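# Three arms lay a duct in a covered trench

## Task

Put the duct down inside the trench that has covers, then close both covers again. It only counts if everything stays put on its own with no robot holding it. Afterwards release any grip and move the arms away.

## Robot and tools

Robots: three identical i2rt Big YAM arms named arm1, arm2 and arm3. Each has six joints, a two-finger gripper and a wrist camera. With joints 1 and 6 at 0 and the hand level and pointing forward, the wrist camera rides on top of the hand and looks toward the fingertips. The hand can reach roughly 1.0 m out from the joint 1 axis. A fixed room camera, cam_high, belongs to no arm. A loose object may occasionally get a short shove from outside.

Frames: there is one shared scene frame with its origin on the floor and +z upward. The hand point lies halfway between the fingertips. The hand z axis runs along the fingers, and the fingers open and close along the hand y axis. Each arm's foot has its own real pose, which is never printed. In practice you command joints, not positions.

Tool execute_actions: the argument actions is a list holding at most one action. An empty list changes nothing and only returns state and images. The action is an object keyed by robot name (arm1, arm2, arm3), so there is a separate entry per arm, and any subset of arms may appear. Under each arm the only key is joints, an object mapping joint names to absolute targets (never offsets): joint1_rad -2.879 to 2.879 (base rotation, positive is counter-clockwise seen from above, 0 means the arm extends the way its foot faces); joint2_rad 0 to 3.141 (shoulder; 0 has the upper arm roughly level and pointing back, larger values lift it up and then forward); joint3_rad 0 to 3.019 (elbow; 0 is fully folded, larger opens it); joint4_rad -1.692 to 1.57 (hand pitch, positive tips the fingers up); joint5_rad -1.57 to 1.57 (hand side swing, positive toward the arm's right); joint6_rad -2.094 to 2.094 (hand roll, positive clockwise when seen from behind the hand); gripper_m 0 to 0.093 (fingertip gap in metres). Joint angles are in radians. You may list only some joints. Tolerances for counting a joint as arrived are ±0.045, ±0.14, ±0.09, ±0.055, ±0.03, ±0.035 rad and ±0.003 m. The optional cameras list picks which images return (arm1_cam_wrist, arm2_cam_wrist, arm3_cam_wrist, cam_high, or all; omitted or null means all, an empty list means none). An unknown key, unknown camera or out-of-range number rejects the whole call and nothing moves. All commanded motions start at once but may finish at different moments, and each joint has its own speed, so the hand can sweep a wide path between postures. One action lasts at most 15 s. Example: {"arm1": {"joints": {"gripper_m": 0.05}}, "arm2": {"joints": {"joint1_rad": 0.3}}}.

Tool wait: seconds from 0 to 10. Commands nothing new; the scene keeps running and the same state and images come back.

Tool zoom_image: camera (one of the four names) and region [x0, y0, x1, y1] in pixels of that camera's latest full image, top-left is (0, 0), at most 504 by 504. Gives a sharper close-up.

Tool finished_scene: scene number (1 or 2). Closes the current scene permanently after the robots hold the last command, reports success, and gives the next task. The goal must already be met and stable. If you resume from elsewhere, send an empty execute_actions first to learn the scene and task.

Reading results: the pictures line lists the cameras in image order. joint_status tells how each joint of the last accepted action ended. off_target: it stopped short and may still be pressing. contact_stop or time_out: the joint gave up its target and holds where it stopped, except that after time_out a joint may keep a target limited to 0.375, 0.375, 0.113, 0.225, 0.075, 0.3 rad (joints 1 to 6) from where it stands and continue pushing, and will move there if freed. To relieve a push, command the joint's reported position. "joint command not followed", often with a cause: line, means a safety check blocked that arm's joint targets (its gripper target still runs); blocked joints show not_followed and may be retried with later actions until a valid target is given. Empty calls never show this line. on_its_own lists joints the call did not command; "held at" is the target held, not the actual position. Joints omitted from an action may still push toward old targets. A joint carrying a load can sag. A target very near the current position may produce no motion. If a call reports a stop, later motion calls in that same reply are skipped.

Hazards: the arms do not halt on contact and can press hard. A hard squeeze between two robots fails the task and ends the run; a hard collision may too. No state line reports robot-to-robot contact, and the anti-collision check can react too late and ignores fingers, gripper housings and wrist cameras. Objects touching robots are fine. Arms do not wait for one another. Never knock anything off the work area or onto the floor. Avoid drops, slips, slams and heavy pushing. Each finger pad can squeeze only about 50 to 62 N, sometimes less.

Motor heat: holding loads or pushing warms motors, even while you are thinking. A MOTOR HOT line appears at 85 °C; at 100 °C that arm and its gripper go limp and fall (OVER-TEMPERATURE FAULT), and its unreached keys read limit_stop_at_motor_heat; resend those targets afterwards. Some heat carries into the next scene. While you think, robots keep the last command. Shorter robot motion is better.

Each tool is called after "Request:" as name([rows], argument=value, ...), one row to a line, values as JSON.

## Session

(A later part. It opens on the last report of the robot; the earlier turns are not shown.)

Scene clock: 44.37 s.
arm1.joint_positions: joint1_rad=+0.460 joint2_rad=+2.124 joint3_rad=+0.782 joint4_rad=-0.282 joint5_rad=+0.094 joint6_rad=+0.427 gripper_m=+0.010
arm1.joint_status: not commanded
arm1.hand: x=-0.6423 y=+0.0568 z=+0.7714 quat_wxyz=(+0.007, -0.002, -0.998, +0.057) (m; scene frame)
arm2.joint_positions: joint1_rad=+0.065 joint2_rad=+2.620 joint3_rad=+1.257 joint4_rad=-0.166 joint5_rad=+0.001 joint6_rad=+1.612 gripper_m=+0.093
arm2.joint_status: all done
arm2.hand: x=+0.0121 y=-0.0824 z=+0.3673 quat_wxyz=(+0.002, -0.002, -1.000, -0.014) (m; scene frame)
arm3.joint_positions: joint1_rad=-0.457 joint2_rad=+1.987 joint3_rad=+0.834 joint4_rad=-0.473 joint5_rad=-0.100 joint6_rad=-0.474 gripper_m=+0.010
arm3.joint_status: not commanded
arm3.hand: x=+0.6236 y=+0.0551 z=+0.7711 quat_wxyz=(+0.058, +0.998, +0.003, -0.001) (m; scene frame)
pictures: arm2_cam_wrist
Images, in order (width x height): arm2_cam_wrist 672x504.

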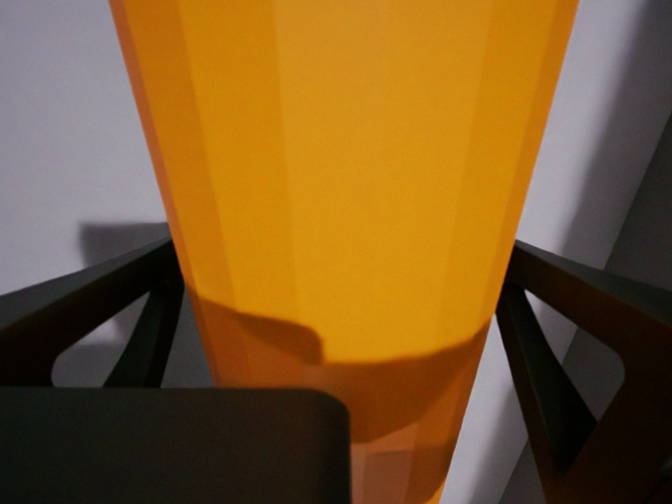

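Request:
execute_actions([
  {"arm2":{"joints":{"joint2_rad":2.42,"joint3_rad":1.155,"joint4_rad":-0.265}}},
], cameras=[])

Request:
execute_actions([
  {"arm2":{"joints":{"joint2_rad":2.15,"joint3_rad":0.98,"joint4_rad":-0.40}}},
], cameras=["cam_high"])

Scene clock: 45.50 s.
arm1.joint_positions: joint1_rad=+0.460 joint2_rad=+2.124 joint3_rad=+0.782 joint4_rad=-0.282 joint5_rad=+0.094 joint6_rad=+0.427 gripper_m=+0.010
arm1.joint_status: not commanded
arm1.hand: x=-0.6423 y=+0.0568 z=+0.7714 quat_wxyz=(+0.007, -0.002, -0.998, +0.057) (m; scene frame)
arm2.joint_positions: joint1_rad=+0.065 joint2_rad=+2.405 joint3_rad=+1.152 joint4_rad=-0.254 joint5_rad=+0.001 joint6_rad=+1.612 gripper_m=+0.093
arm2.joint_status: all done
arm2.hand: x=+0.0120 y=-0.0714 z=+0.4524 quat_wxyz=(+0.002, -0.002, -1.000, -0.025) (m; scene frame)
arm3.joint_positions: joint1_rad=-0.457 joint2_rad=+1.987 joint3_rad=+0.834 joint4_rad=-0.473 joint5_rad=-0.100 joint6_rad=-0.474 gripper_m=+0.010
arm3.joint_status: not commanded
arm3.hand: x=+0.6236 y=+0.0551 z=+0.7711 quat_wxyz=(+0.058, +0.998, +0.003, -0.001) (m; scene frame)
pictures: none
No camera images: the call's "cameras" was empty. Leave "cameras" out to get every camera's image.

Scene clock: 46.60 s.
arm1.joint_positions: joint1_rad=+0.460 joint2_rad=+2.124 joint3_rad=+0.782 joint4_rad=-0.282 joint5_rad=+0.094 joint6_rad=+0.427 gripper_m=+0.010
arm1.joint_status: not commanded
arm1.hand: x=-0.6423 y=+0.0568 z=+0.7714 quat_wxyz=(+0.007, -0.002, -0.998, +0.057) (m; scene frame)
arm2.joint_positions: joint1_rad=+0.065 joint2_rad=+2.134 joint3_rad=+0.975 joint4_rad=-0.392 joint5_rad=+0.001 joint6_rad=+1.612 gripper_m=+0.093
arm2.joint_status: all done
arm2.hand: x=+0.0139 y=-0.1139 z=+0.5453 quat_wxyz=(+0.002, -0.002, -1.000, -0.003) (m; scene frame)
arm3.joint_positions: joint1_rad=-0.457 joint2_rad=+1.987 joint3_rad=+0.834 joint4_rad=-0.473 joint5_rad=-0.100 joint6_rad=-0.474 gripper_m=+0.010
arm3.joint_status: not commanded
arm3.hand: x=+0.6236 y=+0.0551 z=+0.7711 quat_wxyz=(+0.058, +0.998, +0.003, -0.001) (m; scene frame)
pictures: cam_high
Images, in order (width x height): cam_high 672x504.

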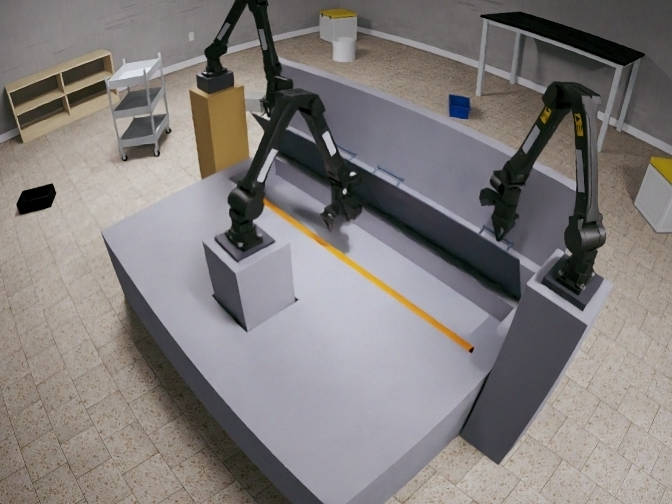

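Request:
execute_actions([
  {"arm2":{"joints":{"joint2_rad":1.9,"joint3_rad":0.6,"joint4_rad":-0.3}}},
], cameras=[])

Request:
execute_actions([
  {"arm1":{"joints":{"joint1_rad":0.335,"joint2_rad":2.148,"joint3_rad":0.742,"joint4_rad":-0.14,"joint5_rad":0.03,"joint6_rad":0.265}},"arm3":{"joints":{"joint1_rad":-0.35,"joint2_rad":1.99,"joint3_rad":0.775,"joint4_rad":-0.33,"joint5_rad":-0.03,"joint6_rad":-0.325}},"arm2":{"joints":{"joint2_rad":1.0,"joint3_rad":0.5,"joint4_rad":-0.9}}},
], cameras=[])

Request:
execute_actions([
  {"arm1":{"joints":{"joint1_rad":0.112,"joint2_rad":2.345,"joint3_rad":0.78,"joint4_rad":0.02,"joint6_rad":0.045}},"arm3":{"joints":{"joint1_rad":-0.143,"joint2_rad":2.168,"joint3_rad":0.76,"joint4_rad":-0.135,"joint6_rad":-0.125}}},
], cameras=["cam_high","arm1_cam_wrist","arm3_cam_wrist"])

Scene clock: 48.17 s.
arm1.joint_positions: joint1_rad=+0.460 joint2_rad=+2.124 joint3_rad=+0.782 joint4_rad=-0.282 joint5_rad=+0.094 joint6_rad=+0.427 gripper_m=+0.010
arm1.joint_status: not commanded
arm1.hand: x=-0.6423 y=+0.0568 z=+0.7714 quat_wxyz=(+0.007, -0.002, -0.998, +0.057) (m; scene frame)
arm2.joint_positions: joint1_rad=+0.065 joint2_rad=+1.890 joint3_rad=+0.592 joint4_rad=-0.313 joint5_rad=+0.001 joint6_rad=+1.612 gripper_m=+0.093
arm2.joint_status: all done
arm2.hand: x=+0.0192 y=-0.2540 z=+0.5841 quat_wxyz=(+0.000, -0.002, -1.000, +0.027) (m; scene frame)
arm3.joint_positions: joint1_rad=-0.457 joint2_rad=+1.987 joint3_rad=+0.834 joint4_rad=-0.473 joint5_rad=-0.100 joint6_rad=-0.474 gripper_m=+0.010
arm3.joint_status: not commanded
arm3.hand: x=+0.6236 y=+0.0551 z=+0.7711 quat_wxyz=(+0.058, +0.998, +0.003, -0.001) (m; scene frame)
pictures: none
No camera images: the call's "cameras" was empty. Leave "cameras" out to get every camera's image.

Scene clock: 49.60 s.
arm1.joint_positions: joint1_rad=+0.304 joint2_rad=+2.189 joint3_rad=+0.742 joint4_rad=-0.146 joint5_rad=+0.044 joint6_rad=+0.266 gripper_m=+0.010
arm1.joint_status: all done
arm1.hand: x=-0.6422 y=+0.0088 z=+0.7464 quat_wxyz=(+0.007, -0.001, -1.000, +0.027) (m; scene frame)
arm2.joint_positions: joint1_rad=+0.065 joint2_rad=+1.000 joint3_rad=+0.490 joint4_rad=-0.886 joint5_rad=+0.001 joint6_rad=+1.612 gripper_m=+0.093
arm2.joint_status: all done
arm2.hand: x=+0.0216 y=-0.2990 z=+0.7866 quat_wxyz=(+0.005, -0.002, -0.997, -0.080) (m; scene frame)
arm3.joint_positions: joint1_rad=-0.317 joint2_rad=+2.029 joint3_rad=+0.771 joint4_rad=-0.333 joint5_rad=-0.051 joint6_rad=-0.328 gripper_m=+0.010
arm3.joint_status: all done
arm3.hand: x=+0.6231 y=+0.0079 z=+0.7466 quat_wxyz=(+0.028, +1.000, +0.001, -0.001) (m; scene frame)
pictures: none
No camera images: the call's "cameras" was empty. Leave "cameras" out to get every camera's image.

Scene clock: 50.57 s.
arm1.joint_positions: joint1_rad=+0.073 joint2_rad=+2.394 joint3_rad=+0.790 joint4_rad=+0.024 joint5_rad=+0.049 joint6_rad=+0.038 gripper_m=+0.010
arm1.joint_status: all done
arm1.hand: x=-0.6410 y=-0.0702 z=+0.6826 quat_wxyz=(+0.007, -0.003, -1.000, +0.028) (m; scene frame)
arm2.joint_positions: joint1_rad=+0.065 joint2_rad=+1.000 joint3_rad=+0.490 joint4_rad=-0.886 joint5_rad=+0.001 joint6_rad=+1.612 gripper_m=+0.093
arm2.joint_status: not commanded
arm2.hand: x=+0.0216 y=-0.2990 z=+0.7866 quat_wxyz=(+0.005, -0.002, -0.997, -0.080) (m; scene frame)
arm3.joint_positions: joint1_rad=-0.105 joint2_rad=+2.213 joint3_rad=+0.763 joint4_rad=-0.128 joint5_rad=-0.052 joint6_rad=-0.120 gripper_m=+0.010
arm3.joint_status: all done
arm3.hand: x=+0.6233 y=-0.0696 z=+0.6837 quat_wxyz=(+0.028, +1.000, +0.003, -0.001) (m; scene frame)
pictures: arm1_cam_wrist, arm3_cam_wrist, cam_high
Images, in order (width x height): arm1_cam_wrist 672x504, arm3_cam_wrist 672x504, cam_high 672x504.

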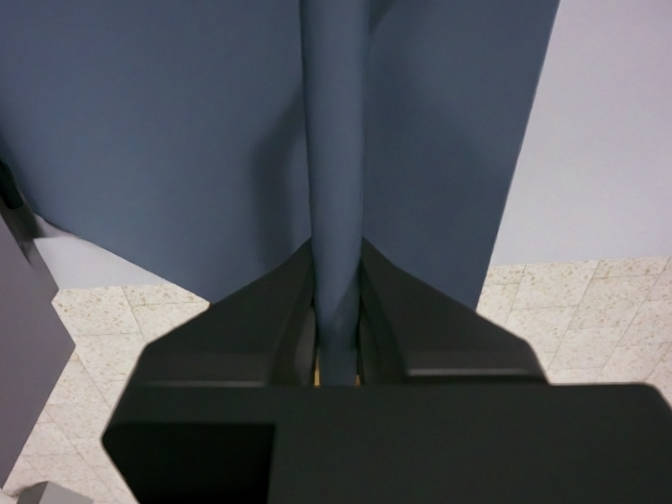

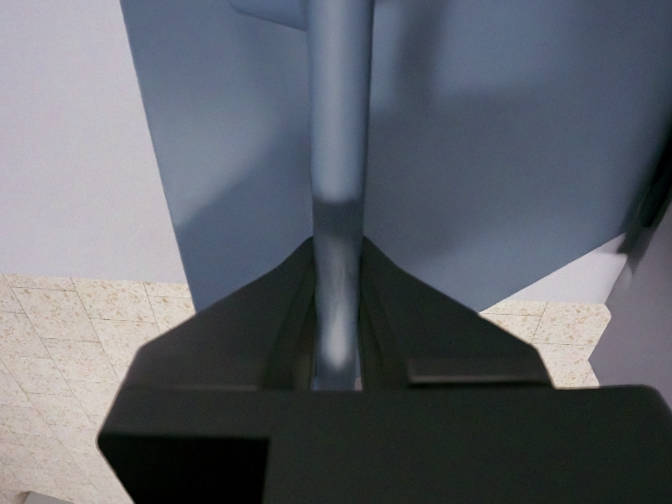

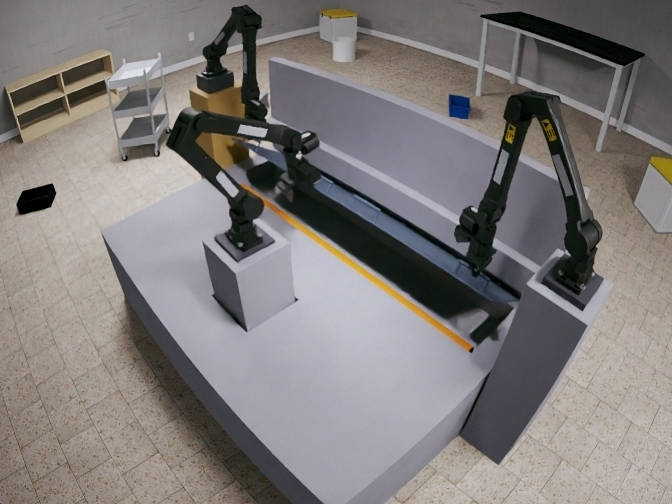

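Request:
execute_actions([
  {"arm1":{"joints":{"joint1_rad":-0.044,"joint2_rad":2.51,"joint3_rad":0.86,"joint4_rad":0.1,"joint5_rad":0.01,"joint6_rad":-0.11}},"arm3":{"joints":{"joint1_rad":0.006,"joint2_rad":2.338,"joint3_rad":0.803,"joint4_rad":-0.015,"joint5_rad":-0.01,"joint6_rad":0.022}}},
], cameras=[])

Request:
execute_actions([
  {"arm1":{"joints":{"joint1_rad":-0.165,"joint2_rad":2.735,"joint3_rad":1.025,"joint4_rad":0.15,"joint5_rad":0.0,"joint6_rad":-0.228}},"arm3":{"joints":{"joint1_rad":0.125,"joint2_rad":2.575,"joint3_rad":0.934,"joint4_rad":0.08,"joint5_rad":0.0,"joint6_rad":0.137}}},
], cameras=[])

Request:
execute_actions([
  {"arm1":{"joints":{"joint1_rad":-0.2,"joint2_rad":2.84,"joint3_rad":1.127,"joint4_rad":0.145,"joint6_rad":-0.257}},"arm3":{"joints":{"joint1_rad":0.172,"joint2_rad":2.687,"joint3_rad":1.018,"joint4_rad":0.1,"joint6_rad":0.172}}},
], cameras=["cam_high"])

Scene clock: 51.80 s.
arm1.joint_positions: joint1_rad=-0.070 joint2_rad=+2.562 joint3_rad=+0.883 joint4_rad=+0.106 joint5_rad=+0.021 joint6_rad=-0.109 gripper_m=+0.010
arm1.joint_status: all done
arm1.hand: x=-0.6403 y=-0.1133 z=+0.6277 quat_wxyz=(+0.005, -0.001, -1.000, +0.014) (m; scene frame)
arm2.joint_positions: joint1_rad=+0.065 joint2_rad=+1.000 joint3_rad=+0.490 joint4_rad=-0.886 joint5_rad=+0.001 joint6_rad=+1.612 gripper_m=+0.093
arm2.joint_status: not commanded
arm2.hand: x=+0.0216 y=-0.2990 z=+0.7866 quat_wxyz=(+0.005, -0.002, -0.997, -0.080) (m; scene frame)
arm3.joint_positions: joint1_rad=+0.032 joint2_rad=+2.384 joint3_rad=+0.818 joint4_rad=-0.006 joint5_rad=-0.026 joint6_rad=+0.020 gripper_m=+0.010
arm3.joint_status: all done
arm3.hand: x=+0.6239 y=-0.1126 z=+0.6291 quat_wxyz=(+0.014, +1.000, +0.001, -0.001) (m; scene frame)
pictures: none
No camera images: the call's "cameras" was empty. Leave "cameras" out to get every camera's image.

Scene clock: 52.83 s.
arm1.joint_positions: joint1_rad=-0.183 joint2_rad=+2.785 joint3_rad=+1.058 joint4_rad=+0.159 joint5_rad=+0.007 joint6_rad=-0.224 gripper_m=+0.010
arm1.joint_status: all done
arm1.hand: x=-0.6390 y=-0.1507 z=+0.5483 quat_wxyz=(+0.001, +0.000, -1.000, +0.007) (m; scene frame)
arm2.joint_positions: joint1_rad=+0.065 joint2_rad=+1.000 joint3_rad=+0.490 joint4_rad=-0.886 joint5_rad=+0.001 joint6_rad=+1.612 gripper_m=+0.093
arm2.joint_status: not commanded
arm2.hand: x=+0.0216 y=-0.2990 z=+0.7866 quat_wxyz=(+0.005, -0.002, -0.997, -0.080) (m; scene frame)
arm3.joint_positions: joint1_rad=+0.146 joint2_rad=+2.621 joint3_rad=+0.957 joint4_rad=+0.089 joint5_rad=-0.012 joint6_rad=+0.134 gripper_m=+0.011
arm3.joint_status: all done
arm3.hand: x=+0.6244 y=-0.1500 z=+0.5494 quat_wxyz=(+0.007, +1.000, +0.001, +0.001) (m; scene frame)
pictures: none
No camera images: the call's "cameras" was empty. Leave "cameras" out to get every camera's image.

Scene clock: 53.70 s.
arm1.joint_positions: joint1_rad=-0.211 joint2_rad=+2.882 joint3_rad=+1.155 joint4_rad=+0.154 joint5_rad=+0.003 joint6_rad=-0.252 gripper_m=+0.010
arm1.joint_status: all done
arm1.hand: x=-0.6384 y=-0.1603 z=+0.5112 quat_wxyz=(+0.004, +0.000, -1.000, +0.005) (m; scene frame)
arm2.joint_positions: joint1_rad=+0.065 joint2_rad=+1.000 joint3_rad=+0.490 joint4_rad=-0.886 joint5_rad=+0.001 joint6_rad=+1.612 gripper_m=+0.093
arm2.joint_status: not commanded
arm2.hand: x=+0.0216 y=-0.2990 z=+0.7866 quat_wxyz=(+0.005, -0.002, -0.997, -0.080) (m; scene frame)
arm3.joint_positions: joint1_rad=+0.180 joint2_rad=+2.730 joint3_rad=+1.041 joint4_rad=+0.109 joint5_rad=-0.002 joint6_rad=+0.168 gripper_m=+0.011
arm3.joint_status: all done
arm3.hand: x=+0.6244 y=-0.1601 z=+0.5104 quat_wxyz=(+0.002, +1.000, +0.001, +0.002) (m; scene frame)
pictures: cam_high
Images, in order (width x height): cam_high 672x504.

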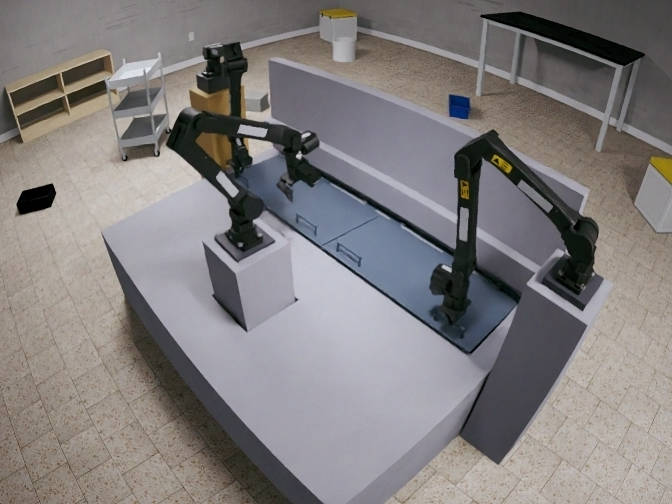

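Request:
execute_actions([
  {"arm1":{"joints":{"joint1_rad":-0.21,"joint2_rad":2.915,"joint3_rad":1.197,"joint4_rad":0.15,"joint6_rad":-0.262}},"arm3":{"joints":{"joint1_rad":0.185,"joint2_rad":2.765,"joint3_rad":1.08,"joint4_rad":0.118,"joint6_rad":0.18}}},
], cameras=[])

Scene clock: 54.43 s.
arm1.joint_positions: joint1_rad=-0.218 joint2_rad=+2.931 joint3_rad=+1.204 joint4_rad=+0.154 joint5_rad=+0.005 joint6_rad=-0.258 gripper_m=+0.010
arm1.joint_status: all done
arm1.hand: x=-0.6382 y=-0.1634 z=+0.4925 quat_wxyz=(+0.004, -0.001, -1.000, +0.005) (m; scene frame)
arm2.joint_positions: joint1_rad=+0.065 joint2_rad=+1.000 joint3_rad=+0.490 joint4_rad=-0.886 joint5_rad=+0.001 joint6_rad=+1.612 gripper_m=+0.093
arm2.joint_status: not commanded
arm2.hand: x=+0.0216 y=-0.2990 z=+0.7866 quat_wxyz=(+0.005, -0.002, -0.997, -0.080) (m; scene frame)
arm3.joint_positions: joint1_rad=+0.188 joint2_rad=+2.781 joint3_rad=+1.084 joint4_rad=+0.116 joint5_rad=-0.001 joint6_rad=+0.177 gripper_m=+0.011
arm3.joint_status: all done
arm3.hand: x=+0.6245 y=-0.1631 z=+0.4915 quat_wxyz=(+0.001, +1.000, +0.001, +0.003) (m; scene frame)
pictures: none
No camera images: the call's "cameras" was empty. Leave "cameras" out to get every camera's image.

Request:
execute_actions([
  {"arm1":{"joints":{"gripper_m":0.05}},"arm3":{"joints":{"gripper_m":0.05}}},
], cameras=[])

Request:
execute_actions([
  {"arm1":{"joints":{"joint2_rad":2.7,"joint3_rad":1.01,"joint4_rad":0.12}},"arm3":{"joints":{"joint2_rad":2.54,"joint3_rad":0.92,"joint4_rad":0.05}}},
], cameras=[])

Request:
execute_actions([
  {"arm1":{"joints":{"joint2_rad":1.7,"joint3_rad":0.75,"joint4_rad":-0.6}},"arm3":{"joints":{"joint2_rad":1.7,"joint3_rad":0.75,"joint4_rad":-0.6}},"arm2":{"joints":{"joint2_rad":0.7,"joint3_rad":0.8,"joint4_rad":-1.1,"joint6_rad":0.0}}},
])

Scene clock: 55.13 s.
arm1.joint_positions: joint1_rad=-0.218 joint2_rad=+2.931 joint3_rad=+1.204 joint4_rad=+0.154 joint5_rad=+0.002 joint6_rad=-0.258 gripper_m=+0.050
arm1.joint_status: all done
arm1.hand: x=-0.6381 y=-0.1629 z=+0.4925 quat_wxyz=(+0.004, -0.001, -1.000, +0.004) (m; scene frame)
arm2.joint_positions: joint1_rad=+0.065 joint2_rad=+1.000 joint3_rad=+0.490 joint4_rad=-0.886 joint5_rad=+0.001 joint6_rad=+1.612 gripper_m=+0.093
arm2.joint_status: not commanded
arm2.hand: x=+0.0216 y=-0.2990 z=+0.7866 quat_wxyz=(+0.005, -0.002, -0.997, -0.080) (m; scene frame)
arm3.joint_positions: joint1_rad=+0.188 joint2_rad=+2.781 joint3_rad=+1.084 joint4_rad=+0.116 joint5_rad=-0.001 joint6_rad=+0.177 gripper_m=+0.050
arm3.joint_status: all done
arm3.hand: x=+0.6243 y=-0.1631 z=+0.4916 quat_wxyz=(+0.001, +1.000, +0.001, +0.003) (m; scene frame)
pictures: none
No camera images: the call's "cameras" was empty. Leave "cameras" out to get every camera's image.

Scene clock: 56.20 s.
arm1.joint_positions: joint1_rad=-0.218 joint2_rad=+2.692 joint3_rad=+1.014 joint4_rad=+0.125 joint5_rad=+0.002 joint6_rad=-0.258 gripper_m=+0.050
arm1.joint_status: all done
arm1.hand: x=-0.6281 y=-0.1648 z=+0.5807 quat_wxyz=(-0.006, -0.001, -1.000, +0.007) (m; scene frame)
arm2.joint_positions: joint1_rad=+0.065 joint2_rad=+1.000 joint3_rad=+0.490 joint4_rad=-0.886 joint5_rad=+0.001 joint6_rad=+1.612 gripper_m=+0.093
arm2.joint_status: not commanded
arm2.hand: x=+0.0216 y=-0.2990 z=+0.7866 quat_wxyz=(+0.005, -0.002, -0.997, -0.080) (m; scene frame)
arm3.joint_positions: joint1_rad=+0.188 joint2_rad=+2.535 joint3_rad=+0.921 joint4_rad=+0.056 joint5_rad=-0.001 joint6_rad=+0.177 gripper_m=+0.050
arm3.joint_status: all done
arm3.hand: x=+0.6159 y=-0.1645 z=+0.5790 quat_wxyz=(+0.003, +1.000, +0.001, -0.008) (m; scene frame)
pictures: none
No camera images: the call's "cameras" was empty. Leave "cameras" out to get every camera's image.

Scene clock: 58.37 s.
arm1.joint_positions: joint1_rad=-0.218 joint2_rad=+1.706 joint3_rad=+0.753 joint4_rad=-0.590 joint5_rad=+0.002 joint6_rad=-0.258 gripper_m=+0.050
arm1.joint_status: all done
arm1.hand: x=-0.6146 y=-0.1657 z=+0.9120 quat_wxyz=(-0.011, -0.001, -1.000, +0.008) (m; scene frame)
arm2.joint_positions: joint1_rad=+0.065 joint2_rad=+0.694 joint3_rad=+0.783 joint4_rad=-1.085 joint5_rad=+0.001 joint6_rad=+0.014 gripper_m=+0.093
arm2.joint_status: all done
arm2.hand: x=+0.0208 y=-0.2582 z=+0.9815 quat_wxyz=(-0.190, +0.687, -0.672, -0.202) (m; scene frame)
arm3.joint_positions: joint1_rad=+0.188 joint2_rad=+1.706 joint3_rad=+0.744 joint4_rad=-0.590 joint5_rad=-0.001 joint6_rad=+0.177 gripper_m=+0.050
arm3.joint_status: all done
arm3.hand: x=+0.6122 y=-0.1647 z=+0.8532 quat_wxyz=(+0.004, +1.000, +0.001, -0.011) (m; scene frame)
pictures: arm1_cam_wrist, arm2_cam_wrist, arm3_cam_wrist, cam_high
Images, in order (width x height): arm1_cam_wrist 672x504, arm2_cam_wrist 672x504, arm3_cam_wrist 672x504, cam_high 672x504.

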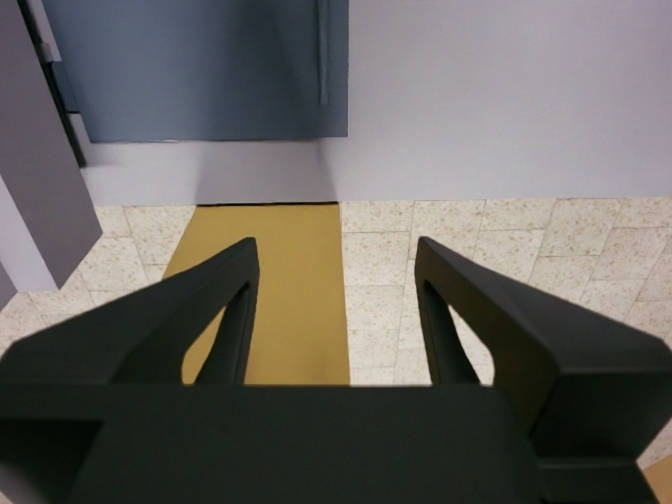

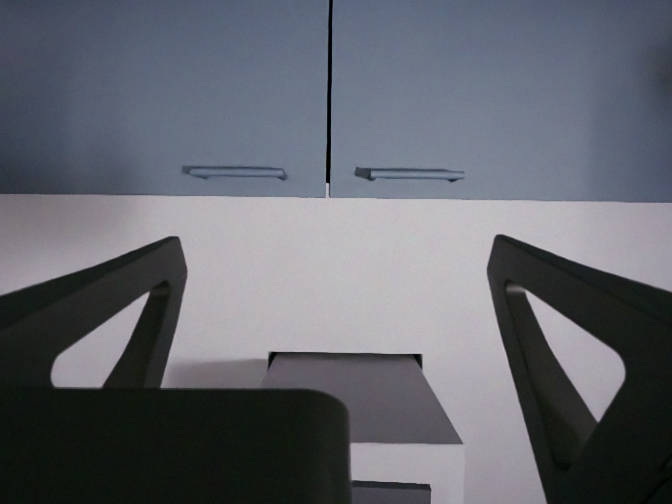

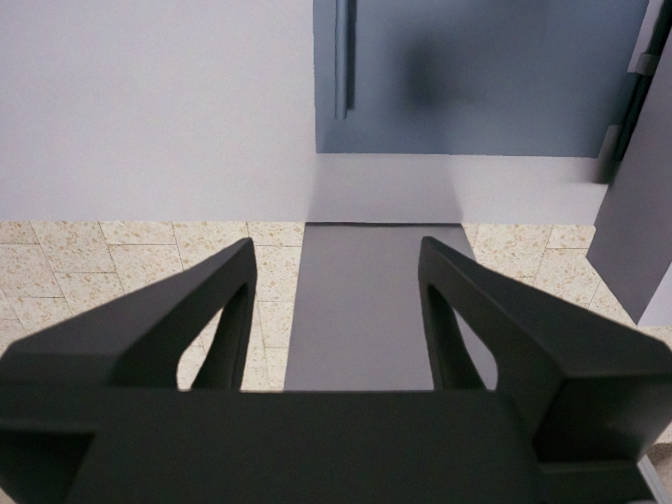

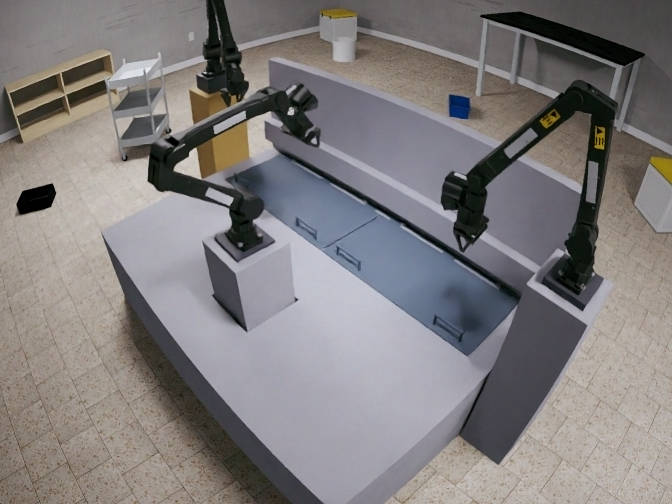

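Request:
finished_scene(scene=1)

The scene is finished: the task was done.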